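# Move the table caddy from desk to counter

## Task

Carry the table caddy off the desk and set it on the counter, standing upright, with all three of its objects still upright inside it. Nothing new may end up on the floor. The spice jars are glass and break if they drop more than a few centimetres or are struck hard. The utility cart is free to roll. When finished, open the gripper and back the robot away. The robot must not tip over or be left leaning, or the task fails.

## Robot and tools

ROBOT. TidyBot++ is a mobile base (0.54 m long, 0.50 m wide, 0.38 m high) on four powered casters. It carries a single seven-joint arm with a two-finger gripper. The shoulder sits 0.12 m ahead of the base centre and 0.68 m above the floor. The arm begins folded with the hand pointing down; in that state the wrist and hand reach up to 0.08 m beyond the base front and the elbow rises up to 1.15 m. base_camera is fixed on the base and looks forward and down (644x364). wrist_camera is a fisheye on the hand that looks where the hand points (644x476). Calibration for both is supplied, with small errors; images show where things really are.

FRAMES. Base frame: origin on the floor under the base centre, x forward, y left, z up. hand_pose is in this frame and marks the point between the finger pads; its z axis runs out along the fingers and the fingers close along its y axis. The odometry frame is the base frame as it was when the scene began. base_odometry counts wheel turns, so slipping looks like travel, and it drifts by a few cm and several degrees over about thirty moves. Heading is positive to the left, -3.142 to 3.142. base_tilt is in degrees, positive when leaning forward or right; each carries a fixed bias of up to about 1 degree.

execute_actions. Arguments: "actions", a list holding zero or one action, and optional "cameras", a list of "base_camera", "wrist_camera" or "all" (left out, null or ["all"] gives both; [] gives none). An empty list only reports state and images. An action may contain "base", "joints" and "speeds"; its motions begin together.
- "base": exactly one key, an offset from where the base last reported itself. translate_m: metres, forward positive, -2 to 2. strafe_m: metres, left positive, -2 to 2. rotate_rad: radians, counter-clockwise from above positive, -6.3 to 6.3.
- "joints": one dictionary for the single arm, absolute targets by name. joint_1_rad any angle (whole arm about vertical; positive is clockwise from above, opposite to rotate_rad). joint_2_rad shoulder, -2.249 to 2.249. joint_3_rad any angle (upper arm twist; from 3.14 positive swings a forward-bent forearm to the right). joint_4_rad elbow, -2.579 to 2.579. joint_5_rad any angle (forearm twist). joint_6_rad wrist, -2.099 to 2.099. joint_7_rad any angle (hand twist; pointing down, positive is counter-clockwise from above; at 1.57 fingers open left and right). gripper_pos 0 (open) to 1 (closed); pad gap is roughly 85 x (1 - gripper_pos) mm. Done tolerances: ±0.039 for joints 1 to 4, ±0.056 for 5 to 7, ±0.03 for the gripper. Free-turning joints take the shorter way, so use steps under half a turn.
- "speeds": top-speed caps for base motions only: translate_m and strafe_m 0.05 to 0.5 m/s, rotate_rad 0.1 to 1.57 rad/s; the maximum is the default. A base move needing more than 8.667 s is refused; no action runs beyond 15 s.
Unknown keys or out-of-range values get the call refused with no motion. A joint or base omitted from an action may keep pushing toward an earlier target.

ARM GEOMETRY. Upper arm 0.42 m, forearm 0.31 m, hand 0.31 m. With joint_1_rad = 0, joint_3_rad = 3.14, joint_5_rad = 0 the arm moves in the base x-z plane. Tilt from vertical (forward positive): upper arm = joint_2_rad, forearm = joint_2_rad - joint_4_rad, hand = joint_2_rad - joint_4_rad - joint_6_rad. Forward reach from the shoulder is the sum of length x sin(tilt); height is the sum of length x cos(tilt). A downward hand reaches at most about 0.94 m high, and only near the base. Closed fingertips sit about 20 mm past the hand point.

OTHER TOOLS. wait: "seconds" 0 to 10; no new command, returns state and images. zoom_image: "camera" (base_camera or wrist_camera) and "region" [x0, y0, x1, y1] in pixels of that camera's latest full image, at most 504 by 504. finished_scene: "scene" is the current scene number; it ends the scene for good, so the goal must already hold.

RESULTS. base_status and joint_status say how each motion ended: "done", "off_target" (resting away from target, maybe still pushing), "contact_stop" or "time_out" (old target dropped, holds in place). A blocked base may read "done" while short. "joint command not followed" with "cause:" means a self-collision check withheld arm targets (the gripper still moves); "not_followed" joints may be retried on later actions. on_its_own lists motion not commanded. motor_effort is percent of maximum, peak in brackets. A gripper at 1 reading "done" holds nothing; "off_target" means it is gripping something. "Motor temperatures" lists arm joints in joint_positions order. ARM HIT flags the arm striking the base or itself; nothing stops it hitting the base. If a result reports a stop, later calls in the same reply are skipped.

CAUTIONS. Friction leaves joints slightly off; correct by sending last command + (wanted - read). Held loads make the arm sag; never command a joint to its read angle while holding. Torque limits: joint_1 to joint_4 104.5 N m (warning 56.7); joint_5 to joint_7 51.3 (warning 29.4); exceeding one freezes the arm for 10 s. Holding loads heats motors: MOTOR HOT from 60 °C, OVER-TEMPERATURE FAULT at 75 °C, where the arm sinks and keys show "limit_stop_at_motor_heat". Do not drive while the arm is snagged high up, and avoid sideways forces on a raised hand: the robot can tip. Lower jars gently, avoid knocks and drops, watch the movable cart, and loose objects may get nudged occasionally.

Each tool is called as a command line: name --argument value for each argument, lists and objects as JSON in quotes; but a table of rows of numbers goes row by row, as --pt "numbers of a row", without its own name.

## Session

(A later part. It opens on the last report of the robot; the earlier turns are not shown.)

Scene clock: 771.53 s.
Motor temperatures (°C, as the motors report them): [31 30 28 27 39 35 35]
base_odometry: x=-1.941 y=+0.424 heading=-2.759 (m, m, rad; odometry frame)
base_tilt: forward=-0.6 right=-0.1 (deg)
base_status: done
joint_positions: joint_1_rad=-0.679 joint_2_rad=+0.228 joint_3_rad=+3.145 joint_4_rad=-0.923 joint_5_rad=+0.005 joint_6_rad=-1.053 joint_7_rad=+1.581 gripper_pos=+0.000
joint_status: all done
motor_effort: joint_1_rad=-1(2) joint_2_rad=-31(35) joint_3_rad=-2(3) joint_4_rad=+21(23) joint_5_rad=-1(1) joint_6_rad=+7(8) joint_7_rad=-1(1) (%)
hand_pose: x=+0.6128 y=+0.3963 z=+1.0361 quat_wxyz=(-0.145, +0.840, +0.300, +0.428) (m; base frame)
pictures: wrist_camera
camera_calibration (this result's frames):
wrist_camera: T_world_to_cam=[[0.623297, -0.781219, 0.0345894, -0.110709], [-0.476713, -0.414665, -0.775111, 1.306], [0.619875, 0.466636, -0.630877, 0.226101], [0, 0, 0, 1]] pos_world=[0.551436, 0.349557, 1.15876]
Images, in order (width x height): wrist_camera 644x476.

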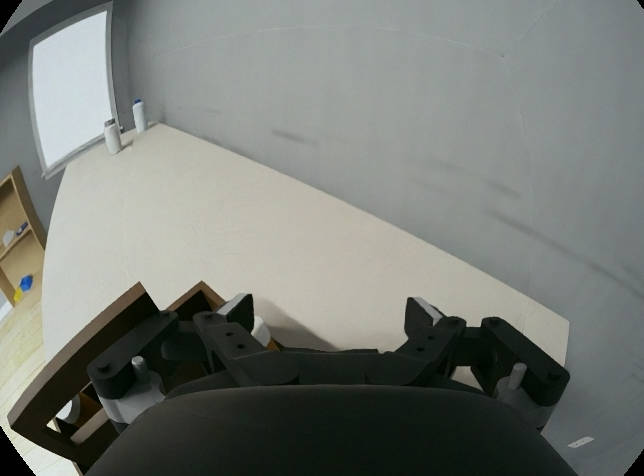

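execute_actions --actions '[{"joints":{"joint_4_rad":-0.957}}]' --cameras '["wrist_camera"]'

Scene clock: 776.33 s.
Motor temperatures (°C, as the motors report them): [31 30 28 27 39 35 35]
base_odometry: x=-1.941 y=+0.424 heading=-2.759 (m, m, rad; odometry frame)
base_tilt: forward=-0.6 right=-0.1 (deg)
base_status: not commanded
joint_positions: joint_1_rad=-0.679 joint_2_rad=+0.227 joint_3_rad=+3.145 joint_4_rad=-0.934 joint_5_rad=+0.005 joint_6_rad=-1.051 joint_7_rad=+1.581 gripper_pos=+0.000
joint_status: all done
motor_effort: joint_1_rad=+0(1) joint_2_rad=-28(31) joint_3_rad=+0(1) joint_4_rad=+19(21) joint_5_rad=+0(1) joint_6_rad=+5(7) joint_7_rad=+0(0) (%)
hand_pose: x=+0.6123 y=+0.3959 z=+1.0311 quat_wxyz=(-0.144, +0.842, +0.301, +0.425) (m; base frame)
pictures: wrist_camera
camera_calibration (this result's frames):
wrist_camera: T_world_to_cam=[[0.623528, -0.781035, 0.0346109, -0.110778], [-0.481813, -0.418758, -0.769739, 1.30094], [0.615687, 0.463277, -0.63742, 0.234076], [0, 0, 0, 1]] pos_world=[0.551767, 0.349818, 1.15443]
Images, in order (width x height): wrist_camera 644x476.

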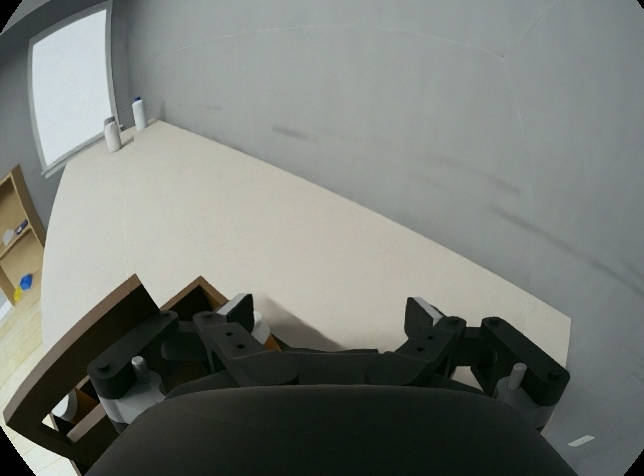

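execute_actions --actions '[{"base":{"strafe_m":-0.014},"joints":{"joint_4_rad":-0.93},"speeds":{"strafe_m":0.05}}]' --cameras '["wrist_camera"]'

Scene clock: 780.57 s.
Motor temperatures (°C, as the motors report them): [31 30 28 27 39 35 35]
base_odometry: x=-1.946 y=+0.437 heading=-2.759 (m, m, rad; odometry frame)
base_tilt: forward=-0.6 right=-0.1 (deg)
base_status: done
joint_positions: joint_1_rad=-0.682 joint_2_rad=+0.227 joint_3_rad=+3.145 joint_4_rad=-0.928 joint_5_rad=+0.004 joint_6_rad=-1.050 joint_7_rad=+1.581 gripper_pos=+0.000
joint_status: all done
motor_effort: joint_1_rad=+0(3) joint_2_rad=-31(34) joint_3_rad=-1(2) joint_4_rad=+22(22) joint_5_rad=+0(1) joint_6_rad=+7(7) joint_7_rad=-1(0) (%)
hand_pose: x=+0.6116 y=+0.3978 z=+1.0346 quat_wxyz=(-0.146, +0.840, +0.302, +0.428) (m; base frame)
pictures: wrist_camera
camera_calibration (this result's frames):
wrist_camera: T_world_to_cam=[[0.625718, -0.77932, 0.0337073, -0.110055], [-0.476617, -0.41617, -0.774364, 1.30474], [0.617505, 0.468468, -0.631842, 0.226882], [0, 0, 0, 1]] pos_world=[0.550622, 0.350937, 1.1574]
Images, in order (width x height): wrist_camera 644x476.

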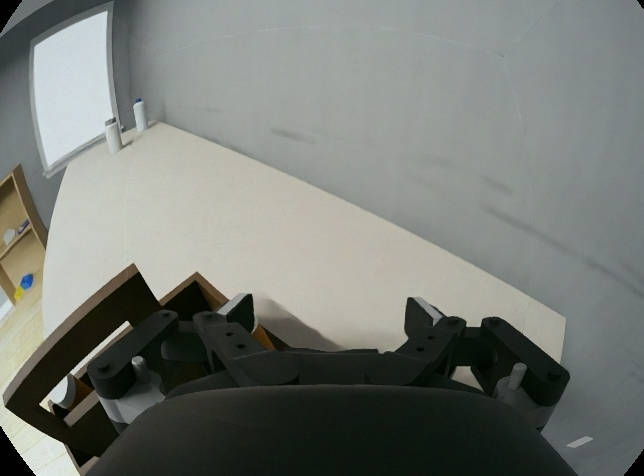

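zoom_image --camera "wrist_camera" --region '[120, 250, 300, 380]'

Region (120, 250, 300, 380) of wrist_camera's 644x476 image, scaled by 2.800.

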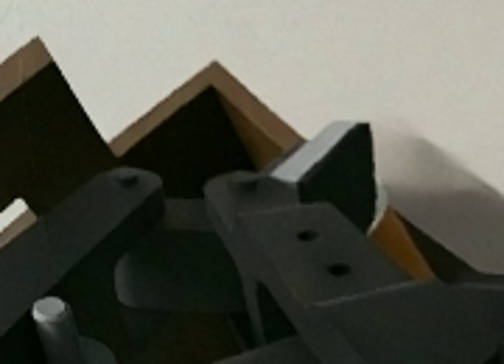

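execute_actions --actions '[{"base":{"strafe_m":-0.02},"joints":{"joint_4_rad":-0.945},"speeds":{"strafe_m":0.05}}]' --cameras '["wrist_camera"]'

Scene clock: 784.90 s.
Motor temperatures (°C, as the motors report them): [31 30 28 27 39 35 35]
base_odometry: x=-1.954 y=+0.455 heading=-2.759 (m, m, rad; odometry frame)
base_tilt: forward=-0.6 right=-0.1 (deg)
base_status: done
joint_positions: joint_1_rad=-0.682 joint_2_rad=+0.228 joint_3_rad=+3.145 joint_4_rad=-0.934 joint_5_rad=+0.004 joint_6_rad=-1.050 joint_7_rad=+1.581 gripper_pos=+0.000
joint_status: all done
motor_effort: joint_1_rad=-1(3) joint_2_rad=-31(35) joint_3_rad=-1(2) joint_4_rad=+21(22) joint_5_rad=-1(1) joint_6_rad=+7(7) joint_7_rad=-1(1) (%)
hand_pose: x=+0.6112 y=+0.3982 z=+1.0303 quat_wxyz=(-0.145, +0.841, +0.303, +0.424) (m; base frame)
pictures: wrist_camera
camera_calibration (this result's frames):
wrist_camera: T_world_to_cam=[[0.62659, -0.778619, 0.0337251, -0.110197], [-0.480909, -0.420337, -0.769443, 1.30063], [0.613279, 0.465907, -0.637824, 0.234011], [0, 0, 0, 1]] pos_world=[0.551018, 0.351874, 1.15373]
Images, in order (width x height): wrist_camera 644x476.

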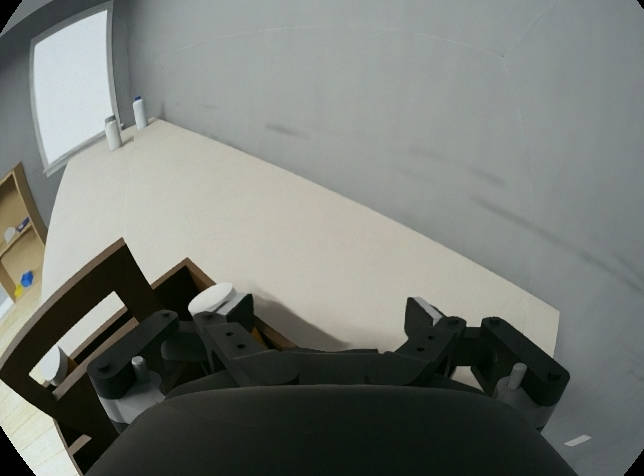

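execute_actions --actions '[{"joints":{"joint_1_rad":-0.662,"joint_2_rad":0.25,"joint_4_rad":-0.905,"joint_6_rad":-1.27}}]'

Scene clock: 795.90 s.
Motor temperatures (°C, as the motors report them): [31 30 28 27 39 35 35]
base_odometry: x=-1.954 y=+0.455 heading=-2.759 (m, m, rad; odometry frame)
base_tilt: forward=-0.6 right=-0.1 (deg)
base_status: not commanded
joint_positions: joint_1_rad=-0.670 joint_2_rad=+0.238 joint_3_rad=+3.145 joint_4_rad=-0.909 joint_5_rad=+0.004 joint_6_rad=-1.250 joint_7_rad=+1.581 gripper_pos=+0.000
joint_status: all done
motor_effort: joint_1_rad=+1(1) joint_2_rad=-30(33) joint_3_rad=+1(0) joint_4_rad=+20(21) joint_5_rad=+0(1) joint_6_rad=+6(8) joint_7_rad=-1(0) (%)
hand_pose: x=+0.5877 y=+0.3692 z=+0.9909 quat_wxyz=(-0.115, +0.879, +0.309, +0.345) (m; base frame)
pictures: base_camera, wrist_camera
camera_calibration (this result's frames):
wrist_camera: T_world_to_cam=[[0.620758, -0.783296, 0.0332544, -0.111083], [-0.589689, -0.494437, -0.638591, 1.20839], [0.516648, 0.376801, -0.768827, 0.456302], [0, 0, 0, 1]] pos_world=[0.545785, 0.338528, 1.12618]
Images, in order (width x height): base_camera 644x364, wrist_camera 644x476.

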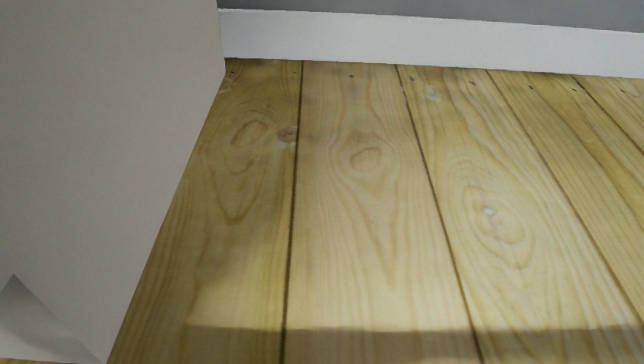

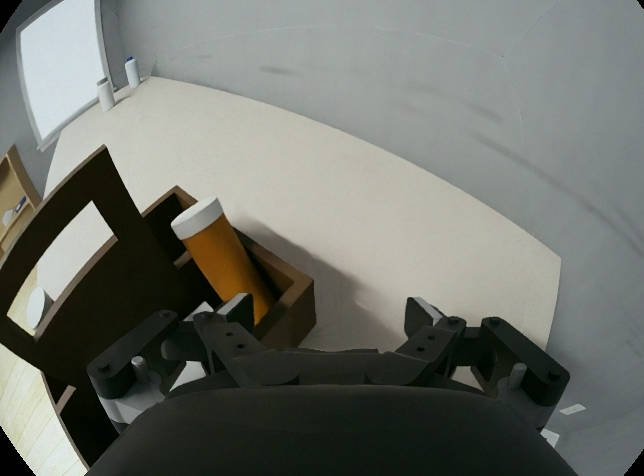

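execute_actions --actions '[{"base":{"strafe_m":-0.11},"joints":{"joint_2_rad":-0.14,"joint_4_rad":-1.395,"joint_6_rad":-0.815,"gripper_pos":0.45},"speeds":{"strafe_m":0.15}}]' --cameras '["base_camera"]'

Scene clock: 814.37 s.
Motor temperatures (°C, as the motors report them): [31 31 28 27 39 35 35]
base_odometry: x=-1.995 y=+0.557 heading=-2.759 (m, m, rad; odometry frame)
base_tilt: forward=-0.6 right=-0.1 (deg)
base_status: done
joint_positions: joint_1_rad=-0.667 joint_2_rad=-0.138 joint_3_rad=+3.143 joint_4_rad=-1.375 joint_5_rad=-0.009 joint_6_rad=-0.849 joint_7_rad=+1.581 gripper_pos=+0.450
joint_status: all done
motor_effort: joint_1_rad=+0(5) joint_2_rad=-18(34) joint_3_rad=+0(4) joint_4_rad=+22(23) joint_5_rad=+0(3) joint_6_rad=+8(8) joint_7_rad=-1(1) (%)
hand_pose: x=+0.5180 y=+0.3175 z=+1.0483 quat_wxyz=(-0.166, +0.815, +0.286, +0.475) (m; base frame)
pictures: base_camera
Images, in order (width x height): base_camera 644x364.

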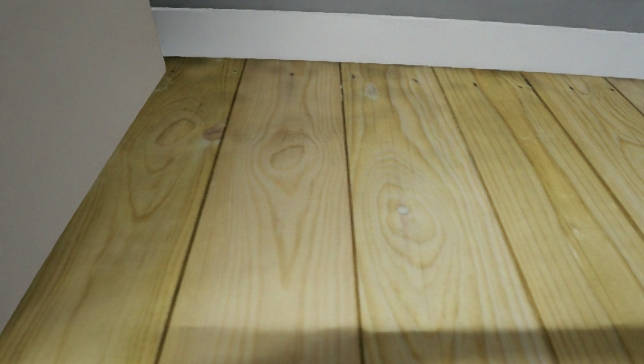

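execute_actions --actions '[{"base":{"strafe_m":-0.04},"joints":{"joint_1_rad":-1.5}}]' --cameras '[]'

execute_actions --actions '[{"base":{"translate_m":0.42},"speeds":{"translate_m":0.35}}]'

Scene clock: 819.40 s.
Motor temperatures (°C, as the motors report them): [31 31 28 27 39 35 35]
base_odometry: x=-2.010 y=+0.594 heading=-2.759 (m, m, rad; odometry frame)
base_tilt: forward=-0.6 right=-0.1 (deg)
base_status: done
joint_positions: joint_1_rad=-1.492 joint_2_rad=-0.142 joint_3_rad=+3.144 joint_4_rad=-1.376 joint_5_rad=-0.009 joint_6_rad=-0.849 joint_7_rad=+1.581 gripper_pos=+0.450
joint_status: all done
motor_effort: joint_1_rad=+0(1) joint_2_rad=-17(21) joint_3_rad=+0(2) joint_4_rad=+22(23) joint_5_rad=+0(1) joint_6_rad=+7(8) joint_7_rad=-1(1) (%)
hand_pose: x=+0.1569 y=+0.5072 z=+1.0494 quat_wxyz=(-0.344, +0.632, +0.588, +0.370) (m; base frame)
pictures: none
No camera images: the call's "cameras" was empty. Leave "cameras" out to get every camera's image.

Scene clock: 821.63 s.
Motor temperatures (°C, as the motors report them): [31 31 28 27 39 35 35]
base_odometry: x=-2.400 y=+0.438 heading=-2.759 (m, m, rad; odometry frame)
base_tilt: forward=-0.6 right=-0.1 (deg)
base_status: done
joint_positions: joint_1_rad=-1.494 joint_2_rad=-0.142 joint_3_rad=+3.144 joint_4_rad=-1.377 joint_5_rad=-0.009 joint_6_rad=-0.848 joint_7_rad=+1.581 gripper_pos=+0.450
joint_status: not commanded
motor_effort: joint_1_rad=+0(2) joint_2_rad=-16(18) joint_3_rad=+0(3) joint_4_rad=+22(23) joint_5_rad=+0(0) joint_6_rad=+7(7) joint_7_rad=-1(1) (%)
hand_pose: x=+0.1558 y=+0.5073 z=+1.0492 quat_wxyz=(-0.344, +0.632, +0.588, +0.369) (m; base frame)
pictures: base_camera, wrist_camera
camera_calibration (this result's frames):
wrist_camera: T_world_to_cam=[[0.996619, -0.0797245, 0.0198573, -0.138114], [-0.0258692, -0.533893, -0.845156, 1.20817], [0.0779813, 0.841785, -0.53415, 0.258452], [0, 0, 0, 1]] pos_world=[0.148747, 0.416461, 1.16189]
Images, in order (width x height): base_camera 644x364, wrist_camera 644x476.

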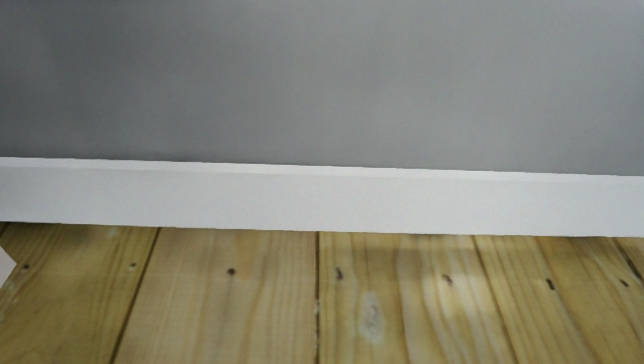

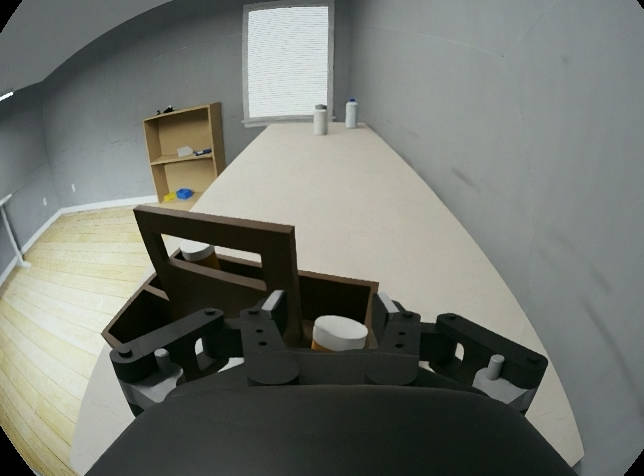

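zoom_image --camera "wrist_camera" --region '[240, 210, 430, 370]'

Region (240, 210, 430, 370) of wrist_camera's 644x476 image, scaled by 2.653; it fills the top 424 rows of this view, and the rest is white.

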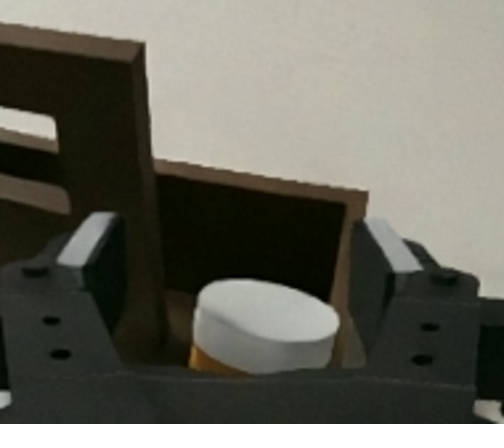

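execute_actions --actions '[{"base":{"translate_m":0.009},"joints":{"joint_6_rad":-0.705,"joint_4_rad":-1.46}}]' --cameras '[]'

execute_actions --actions '[{"joints":{"joint_2_rad":-0.13,"joint_4_rad":-1.51}}]' --cameras '["wrist_camera"]'

Scene clock: 834.00 s.
Motor temperatures (°C, as the motors report them): [31 30 28 27 39 35 35]
base_odometry: x=-2.409 y=+0.434 heading=-2.759 (m, m, rad; odometry frame)
base_tilt: forward=-0.6 right=-0.1 (deg)
base_status: done
joint_positions: joint_1_rad=-1.495 joint_2_rad=-0.142 joint_3_rad=+3.145 joint_4_rad=-1.444 joint_5_rad=-0.009 joint_6_rad=-0.738 joint_7_rad=+1.581 gripper_pos=+0.450
joint_status: all done
motor_effort: joint_1_rad=+0(2) joint_2_rad=-17(18) joint_3_rad=-1(2) joint_4_rad=+22(23) joint_5_rad=-1(2) joint_6_rad=+8(8) joint_7_rad=-1(0) (%)
hand_pose: x=+0.1571 y=+0.5199 z=+1.0408 quat_wxyz=(-0.356, +0.624, +0.581, +0.383) (m; base frame)
pictures: none
No camera images: the call's "cameras" was empty. Leave "cameras" out to get every camera's image.

Scene clock: 834.80 s.
Motor temperatures (°C, as the motors report them): [31 30 28 27 39 35 35]
base_odometry: x=-2.409 y=+0.434 heading=-2.759 (m, m, rad; odometry frame)
base_tilt: forward=-0.6 right=-0.1 (deg)
base_status: not commanded
joint_positions: joint_1_rad=-1.495 joint_2_rad=-0.136 joint_3_rad=+3.145 joint_4_rad=-1.496 joint_5_rad=-0.009 joint_6_rad=-0.737 joint_7_rad=+1.581 gripper_pos=+0.450
joint_status: all done
motor_effort: joint_1_rad=+0(0) joint_2_rad=-18(20) joint_3_rad=-1(1) joint_4_rad=+23(25) joint_5_rad=+0(1) joint_6_rad=+7(8) joint_7_rad=-1(1) (%)
hand_pose: x=+0.1569 y=+0.5180 z=+1.0080 quat_wxyz=(-0.340, +0.635, +0.590, +0.365) (m; base frame)
pictures: wrist_camera
camera_calibration (this result's frames):
wrist_camera: T_world_to_cam=[[0.99656, -0.0805471, 0.0194785, -0.136774], [-0.0277172, -0.545496, -0.837655, 1.17778], [0.0780961, 0.834234, -0.545852, 0.243051], [0, 0, 0, 1]] pos_world=[0.149967, 0.428697, 1.12191]
Images, in order (width x height): wrist_camera 644x476.

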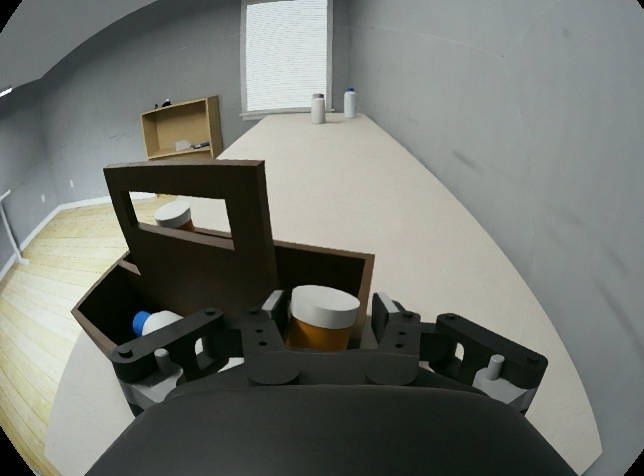

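Jar is between the fingers. Close.

execute_actions --actions '[{"joints":{"gripper_pos":0.72}}]' --cameras '["wrist_camera"]'

Scene clock: 836.93 s.
Motor temperatures (°C, as the motors report them): [31 30 28 27 39 35 35]
base_odometry: x=-2.409 y=+0.434 heading=-2.759 (m, m, rad; odometry frame)
base_tilt: forward=-0.6 right=-0.1 (deg)
base_status: not commanded
joint_positions: joint_1_rad=-1.500 joint_2_rad=-0.137 joint_3_rad=+3.145 joint_4_rad=-1.497 joint_5_rad=-0.009 joint_6_rad=-0.732 joint_7_rad=+1.581 gripper_pos=+0.644
joint_status: gripper_pos off_target (ended at +0.644, target +0.720)
motor_effort: joint_1_rad=+0(3) joint_2_rad=-16(18) joint_3_rad=+0(2) joint_4_rad=+21(23) joint_5_rad=+0(2) joint_6_rad=+7(8) joint_7_rad=-1(0) (%)
hand_pose: x=+0.1545 y=+0.5189 z=+1.0095 quat_wxyz=(-0.342, +0.632, +0.591, +0.366) (m; base frame)
pictures: wrist_camera
camera_calibration (this result's frames):
wrist_camera: T_world_to_cam=[[0.996917, -0.0760059, 0.0194579, -0.136753], [-0.0248371, -0.540986, -0.840665, 1.17971], [0.0744219, 0.83759, -0.541206, 0.237415], [0, 0, 0, 1]] pos_world=[0.147963, 0.428958, 1.12289]
Images, in order (width x height): wrist_camera 644x476.

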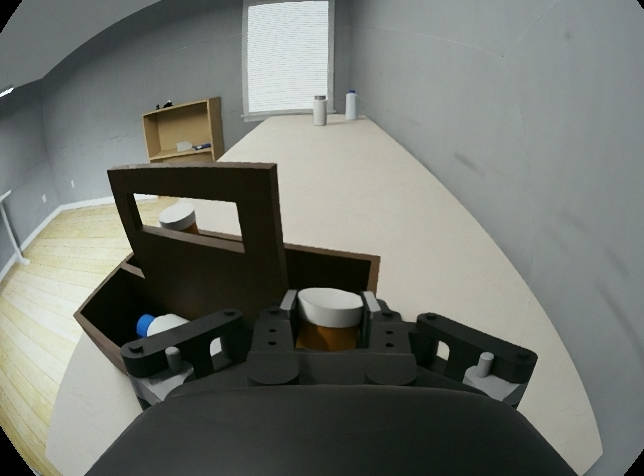

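execute_actions --actions '[{"joints":{"gripper_pos":0.78,"joint_2_rad":-0.245,"joint_6_rad":-0.275}}]' --cameras '["wrist_camera"]'

Scene clock: 856.07 s.
Motor temperatures (°C, as the motors report them): [31 30 28 27 39 35 35]
base_odometry: x=-2.409 y=+0.434 heading=-2.759 (m, m, rad; odometry frame)
base_tilt: forward=-0.6 right=-0.1 (deg)
base_status: not commanded
joint_positions: joint_1_rad=-1.500 joint_2_rad=-0.244 joint_3_rad=+3.145 joint_4_rad=-1.512 joint_5_rad=-0.009 joint_6_rad=-0.298 joint_7_rad=+1.581 gripper_pos=+0.644
joint_status: gripper_pos off_target (ended at +0.644, target +0.780); the others done
motor_effort: joint_1_rad=+0(1) joint_2_rad=-15(23) joint_3_rad=+0(1) joint_4_rad=+24(28) joint_5_rad=+0(0) joint_6_rad=+10(11) joint_7_rad=+0(1) (%)
hand_pose: x=+0.1551 y=+0.5084 z=+1.1854 quat_wxyz=(-0.483, +0.516, +0.481, +0.519) (m; base frame)
pictures: wrist_camera
camera_calibration (this result's frames):
wrist_camera: T_world_to_cam=[[0.995926, -0.0891565, 0.0135263, -0.127649], [0.00935793, -0.0470069, -0.998851, 1.25303], [0.0896898, 0.994908, -0.0459811, -0.327993], [0, 0, 0, 1]] pos_world=[0.144821, 0.373843, 1.23823]
Images, in order (width x height): wrist_camera 644x476.

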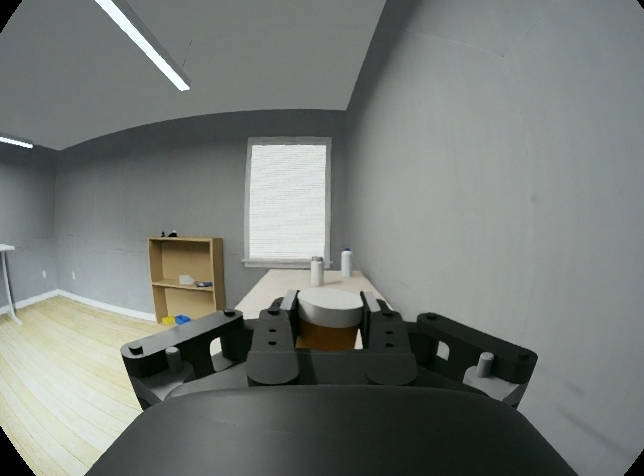

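execute_actions --actions '[{"base":{"translate_m":-0.45},"joints":{"joint_1_rad":-1.2},"speeds":{"translate_m":0.4}}]' --cameras '[]'

zoom_image --camera "wrist_camera" --region '[260, 270, 400, 360]'

Scene clock: 862.03 s.
Motor temperatures (°C, as the motors report them): [31 30 28 27 39 35 35]
base_odometry: x=-1.991 y=+0.603 heading=-2.759 (m, m, rad; odometry frame)
base_tilt: forward=-0.6 right=-0.1 (deg)
base_status: done
joint_positions: joint_1_rad=-1.203 joint_2_rad=-0.243 joint_3_rad=+3.151 joint_4_rad=-1.512 joint_5_rad=-0.009 joint_6_rad=-0.298 joint_7_rad=+1.581 gripper_pos=+0.644
joint_status: all done
motor_effort: joint_1_rad=+0(1) joint_2_rad=-15(18) joint_3_rad=-1(3) joint_4_rad=+25(26) joint_5_rad=+0(0) joint_6_rad=+10(10) joint_7_rad=-1(1) (%)
hand_pose: x=+0.3054 y=+0.4752 z=+1.1846 quat_wxyz=(-0.399, +0.583, +0.398, +0.585) (m; base frame)
pictures: none
No camera images: the call's "cameras" was empty. Leave "cameras" out to get every camera's image.

Region (260, 270, 400, 360) of wrist_camera's 644x476 image, scaled by 3.600; it fills the top 324 rows of this view, and the rest is white.

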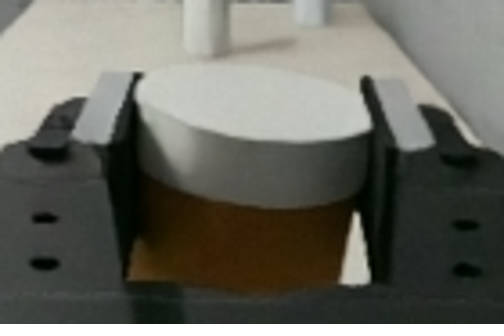

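execute_actions --actions '[{"joints":{"joint_1_rad":-0.79,"joint_4_rad":-1.97,"joint_6_rad":0.185,"joint_7_rad":1.73}}]' --cameras '["wrist_camera"]'

Scene clock: 869.13 s.
Motor temperatures (°C, as the motors report them): [31 30 28 27 39 35 35]
base_odometry: x=-1.991 y=+0.603 heading=-2.759 (m, m, rad; odometry frame)
base_tilt: forward=-0.6 right=-0.1 (deg)
base_status: not commanded
joint_positions: joint_1_rad=-0.799 joint_2_rad=-0.242 joint_3_rad=+3.151 joint_4_rad=-1.960 joint_5_rad=-0.009 joint_6_rad=+0.143 joint_7_rad=+1.700 gripper_pos=+0.644
joint_status: all done
motor_effort: joint_1_rad=+1(1) joint_2_rad=-15(17) joint_3_rad=+0(0) joint_4_rad=+25(26) joint_5_rad=+0(0) joint_6_rad=+9(9) joint_7_rad=-1(1) (%)
hand_pose: x=+0.4859 y=+0.3704 z=+1.0430 quat_wxyz=(-0.232, +0.637, +0.310, +0.666) (m; base frame)
pictures: wrist_camera
camera_calibration (this result's frames):
wrist_camera: T_world_to_cam=[[0.691096, -0.710932, 0.130235, -0.210792], [0.0528234, -0.130026, -0.990103, 1.10167], [0.72083, 0.691136, -0.0523065, -0.414472], [0, 0, 0, 1]] pos_world=[0.386247, 0.279843, 1.09654]
Images, in order (width x height): wrist_camera 644x476.

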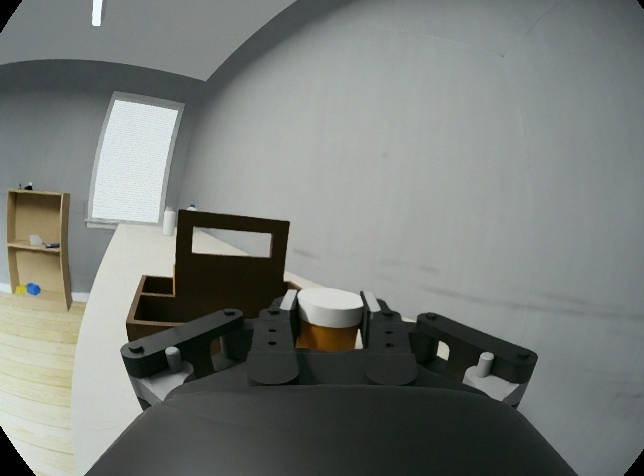

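execute_actions --actions '[{"joints":{"joint_4_rad":-2.05,"joint_6_rad":0.265}}]' --cameras '[]'

Scene clock: 873.13 s.
Motor temperatures (°C, as the motors report them): [31 30 28 27 39 35 35]
base_odometry: x=-1.991 y=+0.603 heading=-2.759 (m, m, rad; odometry frame)
base_tilt: forward=-0.6 right=-0.1 (deg)
base_status: not commanded
joint_positions: joint_1_rad=-0.799 joint_2_rad=-0.242 joint_3_rad=+3.151 joint_4_rad=-2.044 joint_5_rad=-0.009 joint_6_rad=+0.222 joint_7_rad=+1.700 gripper_pos=+0.644
joint_status: all done
motor_effort: joint_1_rad=+1(0) joint_2_rad=-15(16) joint_3_rad=+0(1) joint_4_rad=+25(26) joint_5_rad=+0(0) joint_6_rad=+9(10) joint_7_rad=-1(1) (%)
hand_pose: x=+0.4825 y=+0.3668 z=+1.0157 quat_wxyz=(-0.231, +0.639, +0.311, +0.665) (m; base frame)
pictures: none
No camera images: the call's "cameras" was empty. Leave "cameras" out to get every camera's image.

execute_actions --actions '[{"joints":{"joint_4_rad":-2.072}}]' --cameras '[]'

Scene clock: 875.03 s.
Motor temperatures (°C, as the motors report them): [31 30 28 27 39 35 35]
base_odometry: x=-1.991 y=+0.603 heading=-2.759 (m, m, rad; odometry frame)
base_tilt: forward=-0.6 right=-0.1 (deg)
base_status: not commanded
joint_positions: joint_1_rad=-0.799 joint_2_rad=-0.242 joint_3_rad=+3.151 joint_4_rad=-2.063 joint_5_rad=-0.009 joint_6_rad=+0.225 joint_7_rad=+1.700 gripper_pos=+0.644
joint_status: all done
motor_effort: joint_1_rad=+0(1) joint_2_rad=-16(17) joint_3_rad=+0(0) joint_4_rad=+25(25) joint_5_rad=+0(0) joint_6_rad=+9(10) joint_7_rad=-1(1) (%)
hand_pose: x=+0.4815 y=+0.3657 z=+1.0050 quat_wxyz=(-0.230, +0.644, +0.313, +0.660) (m; base frame)
pictures: none
No camera images: the call's "cameras" was empty. Leave "cameras" out to get every camera's image.

execute_actions --actions '[{"joints":{"joint_4_rad":-2.092}}]' --cameras '[]'

Scene clock: 877.30 s.
Motor temperatures (°C, as the motors report them): [31 30 28 27 39 35 35]
base_odometry: x=-1.991 y=+0.603 heading=-2.759 (m, m, rad; odometry frame)
base_tilt: forward=-0.6 right=-0.1 (deg)
base_status: not commanded
joint_positions: joint_1_rad=-0.799 joint_2_rad=-0.243 joint_3_rad=+3.151 joint_4_rad=-2.069 joint_5_rad=-0.009 joint_6_rad=+0.235 joint_7_rad=+1.700 gripper_pos=+0.644
joint_status: all done
motor_effort: joint_1_rad=+1(1) joint_2_rad=-14(15) joint_3_rad=+0(0) joint_4_rad=+22(24) joint_5_rad=+0(0) joint_6_rad=+8(10) joint_7_rad=-1(1) (%)
hand_pose: x=+0.4809 y=+0.3651 z=+1.0047 quat_wxyz=(-0.230, +0.642, +0.312, +0.661) (m; base frame)
pictures: none
No camera images: the call's "cameras" was empty. Leave "cameras" out to get every camera's image.

Contact. Release.

execute_actions --actions '[{"joints":{"gripper_pos":0.3,"joint_4_rad":-2.07}}]' --cameras '["wrist_camera"]'

Scene clock: 880.83 s.
Motor temperatures (°C, as the motors report them): [31 30 28 27 39 35 35]
base_odometry: x=-1.991 y=+0.603 heading=-2.759 (m, m, rad; odometry frame)
base_tilt: forward=-0.6 right=-0.1 (deg)
base_status: not commanded
joint_positions: joint_1_rad=-0.799 joint_2_rad=-0.243 joint_3_rad=+3.151 joint_4_rad=-2.069 joint_5_rad=-0.009 joint_6_rad=+0.235 joint_7_rad=+1.700 gripper_pos=+0.300
joint_status: all done
motor_effort: joint_1_rad=+0(1) joint_2_rad=-14(16) joint_3_rad=+0(1) joint_4_rad=+23(24) joint_5_rad=+0(0) joint_6_rad=+8(9) joint_7_rad=-1(1) (%)
hand_pose: x=+0.4809 y=+0.3652 z=+1.0050 quat_wxyz=(-0.230, +0.642, +0.312, +0.661) (m; base frame)
pictures: wrist_camera
camera_calibration (this result's frames):
wrist_camera: T_world_to_cam=[[0.691965, -0.710006, 0.130675, -0.207351], [0.0418281, -0.141274, -0.989086, 1.07198], [0.720718, 0.689879, -0.0680584, -0.392922], [0, 0, 0, 1]] pos_world=[0.381827, 0.275292, 1.06064]
Images, in order (width x height): wrist_camera 644x476.

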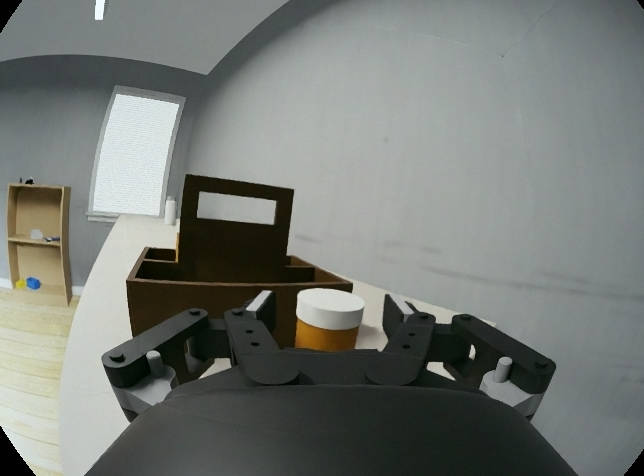

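execute_actions --actions '[{"joints":{"joint_4_rad":-1.9}}]' --cameras '[]'

execute_actions --actions '[{"base":{"translate_m":-0.056},"joints":{"joint_1_rad":-0.3,"joint_4_rad":-1.3,"joint_6_rad":-0.4,"joint_7_rad":1.1,"gripper_pos":0}}]' --cameras '[]'

execute_actions --actions '[{"base":{"strafe_m":0.69},"joints":{"joint_1_rad":0.005,"joint_2_rad":-0.15,"joint_4_rad":-0.82,"joint_5_rad":0.015,"joint_6_rad":-2.05,"joint_7_rad":-0.02}}]' --cameras '[]'

execute_actions --actions '[{"base":{"rotate_rad":-0.285},"joints":{"joint_2_rad":-0.02}}]'

Scene clock: 897.63 s.
Motor temperatures (°C, as the motors report them): [31 30 28 27 39 35 35]
base_odometry: x=-1.991 y=+0.603 heading=-2.759 (m, m, rad; odometry frame)
base_tilt: forward=-0.6 right=-0.1 (deg)
base_status: not commanded
joint_positions: joint_1_rad=-0.799 joint_2_rad=-0.243 joint_3_rad=+3.151 joint_4_rad=-1.910 joint_5_rad=-0.009 joint_6_rad=+0.235 joint_7_rad=+1.700 gripper_pos=+0.300
joint_status: all done
motor_effort: joint_1_rad=+1(0) joint_2_rad=-15(15) joint_3_rad=+0(0) joint_4_rad=+24(26) joint_5_rad=+0(1) joint_6_rad=+8(9) joint_7_rad=-1(1) (%)
hand_pose: x=+0.4851 y=+0.3691 z=+1.1031 quat_wxyz=(-0.248, +0.590, +0.287, +0.713) (m; base frame)
pictures: none
No camera images: the call's "cameras" was empty. Leave "cameras" out to get every camera's image.

Scene clock: 899.47 s.
Motor temperatures (°C, as the motors report them): [31 30 28 27 39 35 35]
base_odometry: x=-1.939 y=+0.624 heading=-2.759 (m, m, rad; odometry frame)
base_tilt: forward=-0.6 right=-0.1 (deg)
base_status: done
joint_positions: joint_1_rad=-0.310 joint_2_rad=-0.245 joint_3_rad=+3.151 joint_4_rad=-1.316 joint_5_rad=-0.009 joint_6_rad=-0.365 joint_7_rad=+1.128 gripper_pos=+0.000
joint_status: all done
motor_effort: joint_1_rad=+1(1) joint_2_rad=-13(18) joint_3_rad=+0(3) joint_4_rad=+22(25) joint_5_rad=-1(0) joint_6_rad=+8(9) joint_7_rad=-1(1) (%)
hand_pose: x=+0.5795 y=+0.1441 z=+1.2825 quat_wxyz=(-0.278, +0.656, -0.049, +0.700) (m; base frame)
pictures: none
No camera images: the call's "cameras" was empty. Leave "cameras" out to get every camera's image.

Scene clock: 902.20 s.
Motor temperatures (°C, as the motors report them): [31 30 28 27 39 35 35]
base_odometry: x=-1.681 y=-0.016 heading=-2.758 (m, m, rad; odometry frame)
base_tilt: forward=-0.6 right=-0.1 (deg)
base_status: done
joint_positions: joint_1_rad=-0.007 joint_2_rad=-0.164 joint_3_rad=+3.151 joint_4_rad=-0.837 joint_5_rad=-0.008 joint_6_rad=-2.027 joint_7_rad=+0.004 gripper_pos=+0.000
joint_status: all done
motor_effort: joint_1_rad=+0(1) joint_2_rad=-8(14) joint_3_rad=+0(3) joint_4_rad=+14(22) joint_5_rad=+0(0) joint_6_rad=+4(8) joint_7_rad=-1(1) (%)
hand_pose: x=+0.3795 y=+0.0024 z=+1.0611 quat_wxyz=(-0.157, +0.692, -0.688, +0.152) (m; base frame)
pictures: none
No camera images: the call's "cameras" was empty. Leave "cameras" out to get every camera's image.

Scene clock: 903.50 s.
Motor temperatures (°C, as the motors report them): [31 30 28 27 39 35 35]
base_odometry: x=-1.681 y=-0.016 heading=-3.043 (m, m, rad; odometry frame)
base_tilt: forward=-0.6 right=-0.1 (deg)
base_status: done
joint_positions: joint_1_rad=-0.002 joint_2_rad=-0.014 joint_3_rad=+3.151 joint_4_rad=-0.835 joint_5_rad=-0.005 joint_6_rad=-2.027 joint_7_rad=+0.004 gripper_pos=+0.000
joint_status: all done
motor_effort: joint_1_rad=+0(1) joint_2_rad=-14(19) joint_3_rad=+0(1) joint_4_rad=+15(16) joint_5_rad=+0(1) joint_6_rad=+3(4) joint_7_rad=-1(1) (%)
hand_pose: x=+0.4333 y=+0.0007 z=+1.0190 quat_wxyz=(-0.105, +0.700, -0.699, +0.103) (m; base frame)
pictures: base_camera, wrist_camera
camera_calibration (this result's frames):
wrist_camera: T_world_to_cam=[[-0.961921, -0.013277, -0.273004, 0.692517], [-0.0274814, 0.998456, 0.0482718, 0.00851338], [0.271941, 0.0539362, -0.960801, 0.998389], [0, 0, 0, 1]] pos_world=[0.394878, -0.0531549, 1.1479]
Images, in order (width x height): base_camera 644x364, wrist_camera 644x476.

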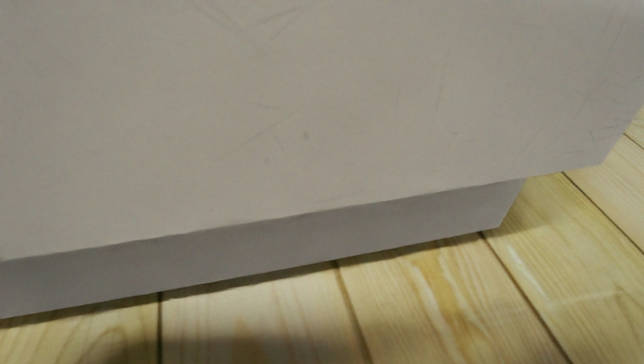

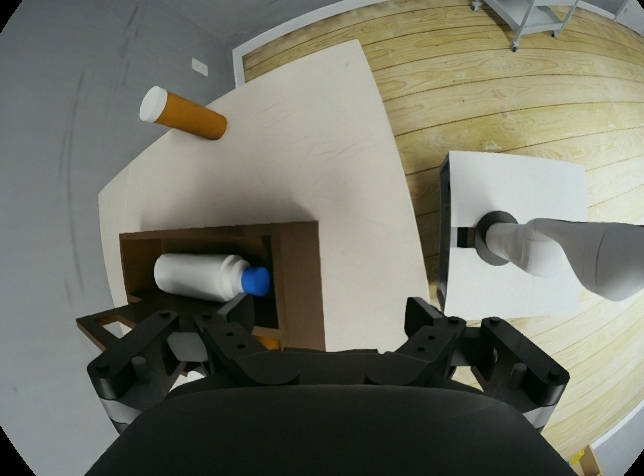

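zoom_image --camera "wrist_camera" --region '[110, 200, 340, 360]'

Region (110, 200, 340, 360) of wrist_camera's 644x476 image, scaled by 2.191; it fills the top 351 rows of this view, and the rest is white.

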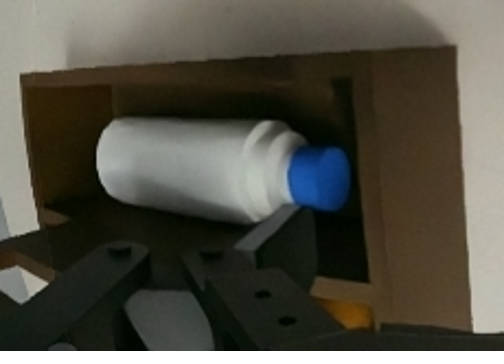

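execute_actions --actions '[{"joints":{"joint_1_rad":-0.043,"joint_2_rad":0.06,"joint_4_rad":-0.90,"joint_6_rad":-1.96}}]' --cameras '[]'

execute_actions --actions '[{"joints":{"joint_4_rad":-1.055,"joint_6_rad":-1.87}}]' --cameras '["wrist_camera"]'

Scene clock: 915.47 s.
Motor temperatures (°C, as the motors report them): [31 30 28 27 39 35 35]
base_odometry: x=-1.681 y=-0.016 heading=-3.043 (m, m, rad; odometry frame)
base_tilt: forward=-0.6 right=-0.1 (deg)
base_status: not commanded
joint_positions: joint_1_rad=-0.035 joint_2_rad=+0.063 joint_3_rad=+3.151 joint_4_rad=-0.887 joint_5_rad=-0.005 joint_6_rad=-1.992 joint_7_rad=+0.004 gripper_pos=+0.000
joint_status: all done
motor_effort: joint_1_rad=+0(1) joint_2_rad=-19(23) joint_3_rad=+0(1) joint_4_rad=+16(17) joint_5_rad=+0(0) joint_6_rad=+2(3) joint_7_rad=+0(1) (%)
hand_pose: x=+0.4628 y=+0.0120 z=+0.9797 quat_wxyz=(-0.073, +0.715, -0.692, +0.069) (m; base frame)
pictures: none
No camera images: the call's "cameras" was empty. Leave "cameras" out to get every camera's image.

Scene clock: 916.53 s.
Motor temperatures (°C, as the motors report them): [31 30 28 27 39 35 35]
base_odometry: x=-1.681 y=-0.016 heading=-3.043 (m, m, rad; odometry frame)
base_tilt: forward=-0.6 right=-0.1 (deg)
base_status: not commanded
joint_positions: joint_1_rad=-0.035 joint_2_rad=+0.062 joint_3_rad=+3.151 joint_4_rad=-1.039 joint_5_rad=-0.005 joint_6_rad=-1.905 joint_7_rad=+0.004 gripper_pos=+0.000
joint_status: all done
motor_effort: joint_1_rad=+1(0) joint_2_rad=-20(21) joint_3_rad=+0(1) joint_4_rad=+17(18) joint_5_rad=+0(0) joint_6_rad=+1(2) joint_7_rad=-1(1) (%)
hand_pose: x=+0.4674 y=+0.0121 z=+0.9353 quat_wxyz=(-0.050, +0.717, -0.694, +0.046) (m; base frame)
pictures: wrist_camera
camera_calibration (this result's frames):
wrist_camera: T_world_to_cam=[[-0.992136, -0.0449057, -0.116836, 0.571042], [-0.0513471, 0.997288, 0.0527181, 0.00912835], [0.114152, 0.0583027, -0.991751, 1.01078], [0, 0, 0, 1]] pos_world=[0.451638, -0.0423918, 1.06868]
Images, in order (width x height): wrist_camera 644x476.

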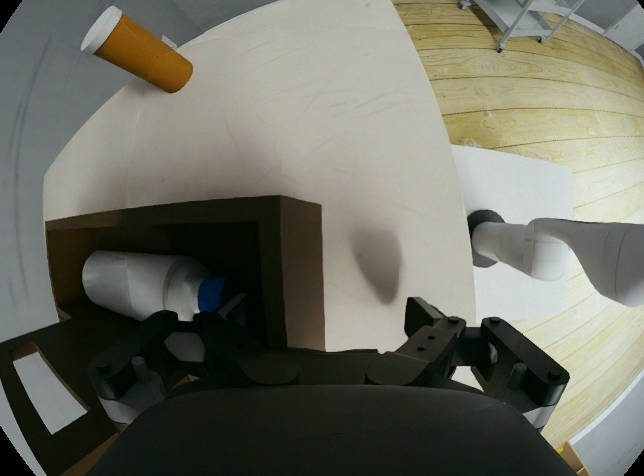

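execute_actions --actions '[{"base":{"translate_m":0.04},"speeds":{"translate_m":0.08}}]'

Scene clock: 918.93 s.
Motor temperatures (°C, as the motors report them): [31 30 28 27 39 35 35]
base_odometry: x=-1.721 y=-0.020 heading=-3.044 (m, m, rad; odometry frame)
base_tilt: forward=-0.6 right=-0.1 (deg)
base_status: done
joint_positions: joint_1_rad=-0.035 joint_2_rad=+0.062 joint_3_rad=+3.151 joint_4_rad=-1.039 joint_5_rad=-0.005 joint_6_rad=-1.903 joint_7_rad=+0.004 gripper_pos=+0.000
joint_status: not commanded
motor_effort: joint_1_rad=+0(2) joint_2_rad=-20(24) joint_3_rad=+0(1) joint_4_rad=+17(18) joint_5_rad=+0(0) joint_6_rad=+1(2) joint_7_rad=-1(1) (%)
hand_pose: x=+0.4676 y=+0.0121 z=+0.9357 quat_wxyz=(-0.050, +0.717, -0.694, +0.046) (m; base frame)
pictures: base_camera, wrist_camera
camera_calibration (this result's frames):
wrist_camera: T_world_to_cam=[[-0.991855, -0.0449234, -0.119187, 0.573386], [-0.0514982, 0.997283, 0.0526688, 0.00922161], [0.116497, 0.0583778, -0.991474, 1.00976], [0, 0, 0, 1]] pos_world=[0.451557, -0.0423856, 1.069]
Images, in order (width x height): base_camera 644x364, wrist_camera 644x476.

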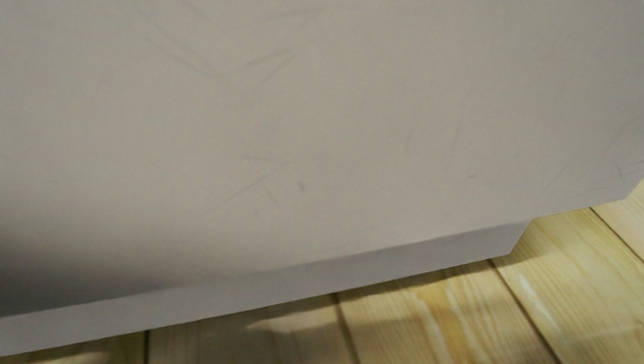

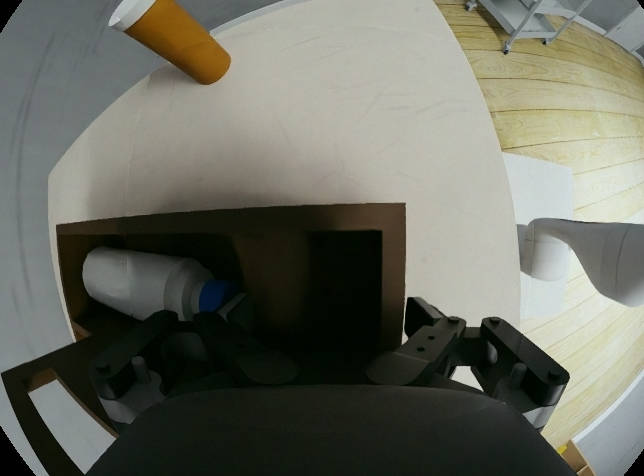

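execute_actions --actions '[{"joints":{"joint_2_rad":-0.035,"joint_4_rad":-0.885}}]' --cameras '[]'

execute_actions --actions '[{"joints":{"joint_1_rad":0.008,"joint_6_rad":-1.555}}]' --cameras '[]'

execute_actions --actions '[{"joints":{"joint_2_rad":0.035,"joint_4_rad":-1.07}}]' --cameras '["wrist_camera"]'

Scene clock: 929.37 s.
Motor temperatures (°C, as the motors report them): [31 30 28 27 39 35 35]
base_odometry: x=-1.721 y=-0.020 heading=-3.044 (m, m, rad; odometry frame)
base_tilt: forward=-0.6 right=-0.1 (deg)
base_status: not commanded
joint_positions: joint_1_rad=-0.035 joint_2_rad=-0.038 joint_3_rad=+3.151 joint_4_rad=-0.897 joint_5_rad=-0.005 joint_6_rad=-1.903 joint_7_rad=+0.004 gripper_pos=+0.000
joint_status: all done
motor_effort: joint_1_rad=+0(1) joint_2_rad=-15(23) joint_3_rad=+0(1) joint_4_rad=+16(18) joint_5_rad=+0(1) joint_6_rad=+3(3) joint_7_rad=+0(1) (%)
hand_pose: x=+0.4560 y=+0.0116 z=+1.0187 quat_wxyz=(-0.137, +0.706, -0.683, +0.130) (m; base frame)
pictures: none
No camera images: the call's "cameras" was empty. Leave "cameras" out to get every camera's image.

Scene clock: 930.17 s.
Motor temperatures (°C, as the motors report them): [31 30 28 27 39 35 35]
base_odometry: x=-1.721 y=-0.020 heading=-3.044 (m, m, rad; odometry frame)
base_tilt: forward=-0.6 right=-0.1 (deg)
base_status: not commanded
joint_positions: joint_1_rad=+0.003 joint_2_rad=-0.038 joint_3_rad=+3.151 joint_4_rad=-0.897 joint_5_rad=-0.005 joint_6_rad=-1.568 joint_7_rad=+0.004 gripper_pos=+0.000
joint_status: all done
motor_effort: joint_1_rad=+1(1) joint_2_rad=-17(18) joint_3_rad=+0(1) joint_4_rad=+17(18) joint_5_rad=+0(0) joint_6_rad=+6(6) joint_7_rad=-1(1) (%)
hand_pose: x=+0.5452 y=-0.0023 z=+1.0727 quat_wxyz=(-0.247, +0.660, -0.664, +0.248) (m; base frame)
pictures: none
No camera images: the call's "cameras" was empty. Leave "cameras" out to get every camera's image.

Scene clock: 931.37 s.
Motor temperatures (°C, as the motors report them): [31 30 28 27 39 35 35]
base_odometry: x=-1.721 y=-0.020 heading=-3.044 (m, m, rad; odometry frame)
base_tilt: forward=-0.6 right=-0.1 (deg)
base_status: not commanded
joint_positions: joint_1_rad=+0.003 joint_2_rad=+0.037 joint_3_rad=+3.151 joint_4_rad=-1.059 joint_5_rad=-0.005 joint_6_rad=-1.568 joint_7_rad=+0.004 gripper_pos=+0.000
joint_status: all done
motor_effort: joint_1_rad=+0(0) joint_2_rad=-21(24) joint_3_rad=+0(0) joint_4_rad=+19(20) joint_5_rad=+0(0) joint_6_rad=+4(5) joint_7_rad=+0(1) (%)
hand_pose: x=+0.5575 y=-0.0022 z=+0.9694 quat_wxyz=(-0.168, +0.685, -0.689, +0.167) (m; base frame)
pictures: wrist_camera
camera_calibration (this result's frames):
wrist_camera: T_world_to_cam=[[-0.896069, -0.00666305, -0.443865, 0.927364], [-0.0284068, 0.998699, 0.0423553, 0.0234658], [0.443005, 0.0505621, -0.895092, 0.758085], [0, 0, 0, 1]] pos_world=[0.495813, -0.0555865, 1.08919]
Images, in order (width x height): wrist_camera 644x476.

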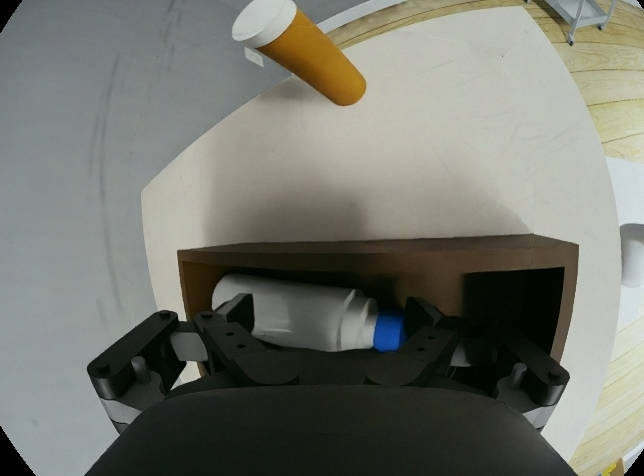

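execute_actions --actions '[{"base":{"translate_m":-0.008}}]' --cameras '[]'

execute_actions --actions '[{"joints":{"joint_4_rad":-1.12,"joint_1_rad":-0.012}}]' --cameras '["wrist_camera"]'

Scene clock: 934.80 s.
Motor temperatures (°C, as the motors report them): [31 30 28 27 39 35 35]
base_odometry: x=-1.713 y=-0.019 heading=-3.043 (m, m, rad; odometry frame)
base_tilt: forward=-0.6 right=-0.1 (deg)
base_status: done
joint_positions: joint_1_rad=+0.003 joint_2_rad=+0.035 joint_3_rad=+3.151 joint_4_rad=-1.059 joint_5_rad=-0.005 joint_6_rad=-1.568 joint_7_rad=+0.004 gripper_pos=+0.000
joint_status: not commanded
motor_effort: joint_1_rad=+1(1) joint_2_rad=-20(25) joint_3_rad=+0(1) joint_4_rad=+19(20) joint_5_rad=+0(1) joint_6_rad=+4(4) joint_7_rad=+0(1) (%)
hand_pose: x=+0.5569 y=-0.0025 z=+0.9704 quat_wxyz=(-0.168, +0.685, -0.689, +0.168) (m; base frame)
pictures: none
No camera images: the call's "cameras" was empty. Leave "cameras" out to get every camera's image.

Scene clock: 935.53 s.
Motor temperatures (°C, as the motors report them): [31 30 28 27 39 35 35]
base_odometry: x=-1.713 y=-0.019 heading=-3.043 (m, m, rad; odometry frame)
base_tilt: forward=-0.6 right=-0.1 (deg)
base_status: not commanded
joint_positions: joint_1_rad=+0.000 joint_2_rad=+0.035 joint_3_rad=+3.151 joint_4_rad=-1.105 joint_5_rad=-0.004 joint_6_rad=-1.568 joint_7_rad=+0.004 gripper_pos=+0.000
joint_status: all done
motor_effort: joint_1_rad=+0(1) joint_2_rad=-21(22) joint_3_rad=-1(2) joint_4_rad=+19(20) joint_5_rad=-1(1) joint_6_rad=+4(4) joint_7_rad=-1(0) (%)
hand_pose: x=+0.5504 y=-0.0011 z=+0.9512 quat_wxyz=(-0.153, +0.689, -0.692, +0.152) (m; base frame)
pictures: wrist_camera
camera_calibration (this result's frames):
wrist_camera: T_world_to_cam=[[-0.914541, -0.00922545, -0.404387, 0.885494], [-0.0291495, 0.998644, 0.0431406, 0.0226227], [0.40344, 0.0512416, -0.91357, 0.784195], [0, 0, 0, 1]] pos_world=[0.494104, -0.0546063, 1.07352]
Images, in order (width x height): wrist_camera 644x476.

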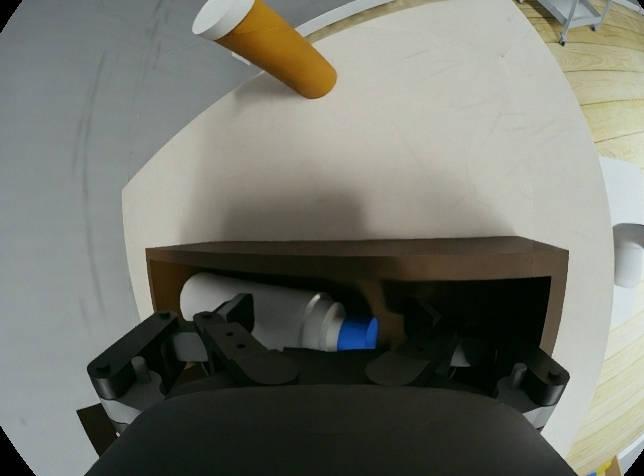

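execute_actions --actions '[{"base":{"translate_m":0.028},"joints":{"joint_1_rad":0.0},"speeds":{"translate_m":0.07}}]'

Scene clock: 938.10 s.
Motor temperatures (°C, as the motors report them): [31 30 28 27 39 35 35]
base_odometry: x=-1.741 y=-0.022 heading=-3.044 (m, m, rad; odometry frame)
base_tilt: forward=-0.6 right=-0.1 (deg)
base_status: done
joint_positions: joint_1_rad=+0.001 joint_2_rad=+0.033 joint_3_rad=+3.151 joint_4_rad=-1.105 joint_5_rad=-0.004 joint_6_rad=-1.568 joint_7_rad=+0.004 gripper_pos=+0.000
joint_status: all done
motor_effort: joint_1_rad=+0(0) joint_2_rad=-21(24) joint_3_rad=+0(1) joint_4_rad=+19(20) joint_5_rad=+0(1) joint_6_rad=+4(5) joint_7_rad=-1(1) (%)
hand_pose: x=+0.5498 y=-0.0016 z=+0.9518 quat_wxyz=(-0.153, +0.689, -0.692, +0.153) (m; base frame)
pictures: base_camera, wrist_camera
camera_calibration (this result's frames):
wrist_camera: T_world_to_cam=[[-0.913952, -0.00856021, -0.405732, 0.886182], [-0.0282861, 0.99869, 0.0426469, 0.0230377], [0.404835, 0.0504538, -0.912997, 0.783724], [0, 0, 0, 1]] pos_world=[0.493301, -0.0549635, 1.07411]
Images, in order (width x height): base_camera 644x364, wrist_camera 644x476.

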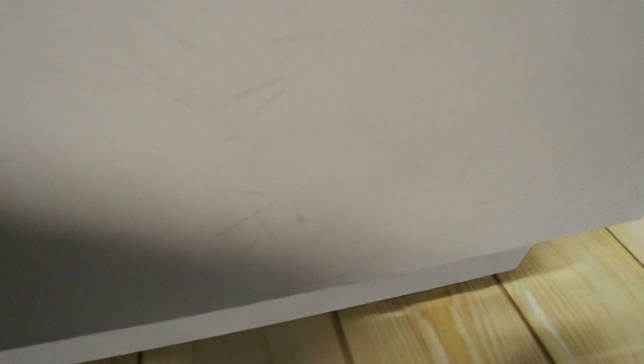

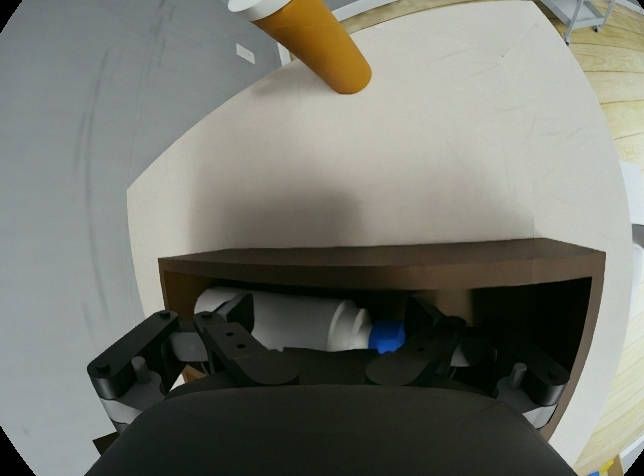

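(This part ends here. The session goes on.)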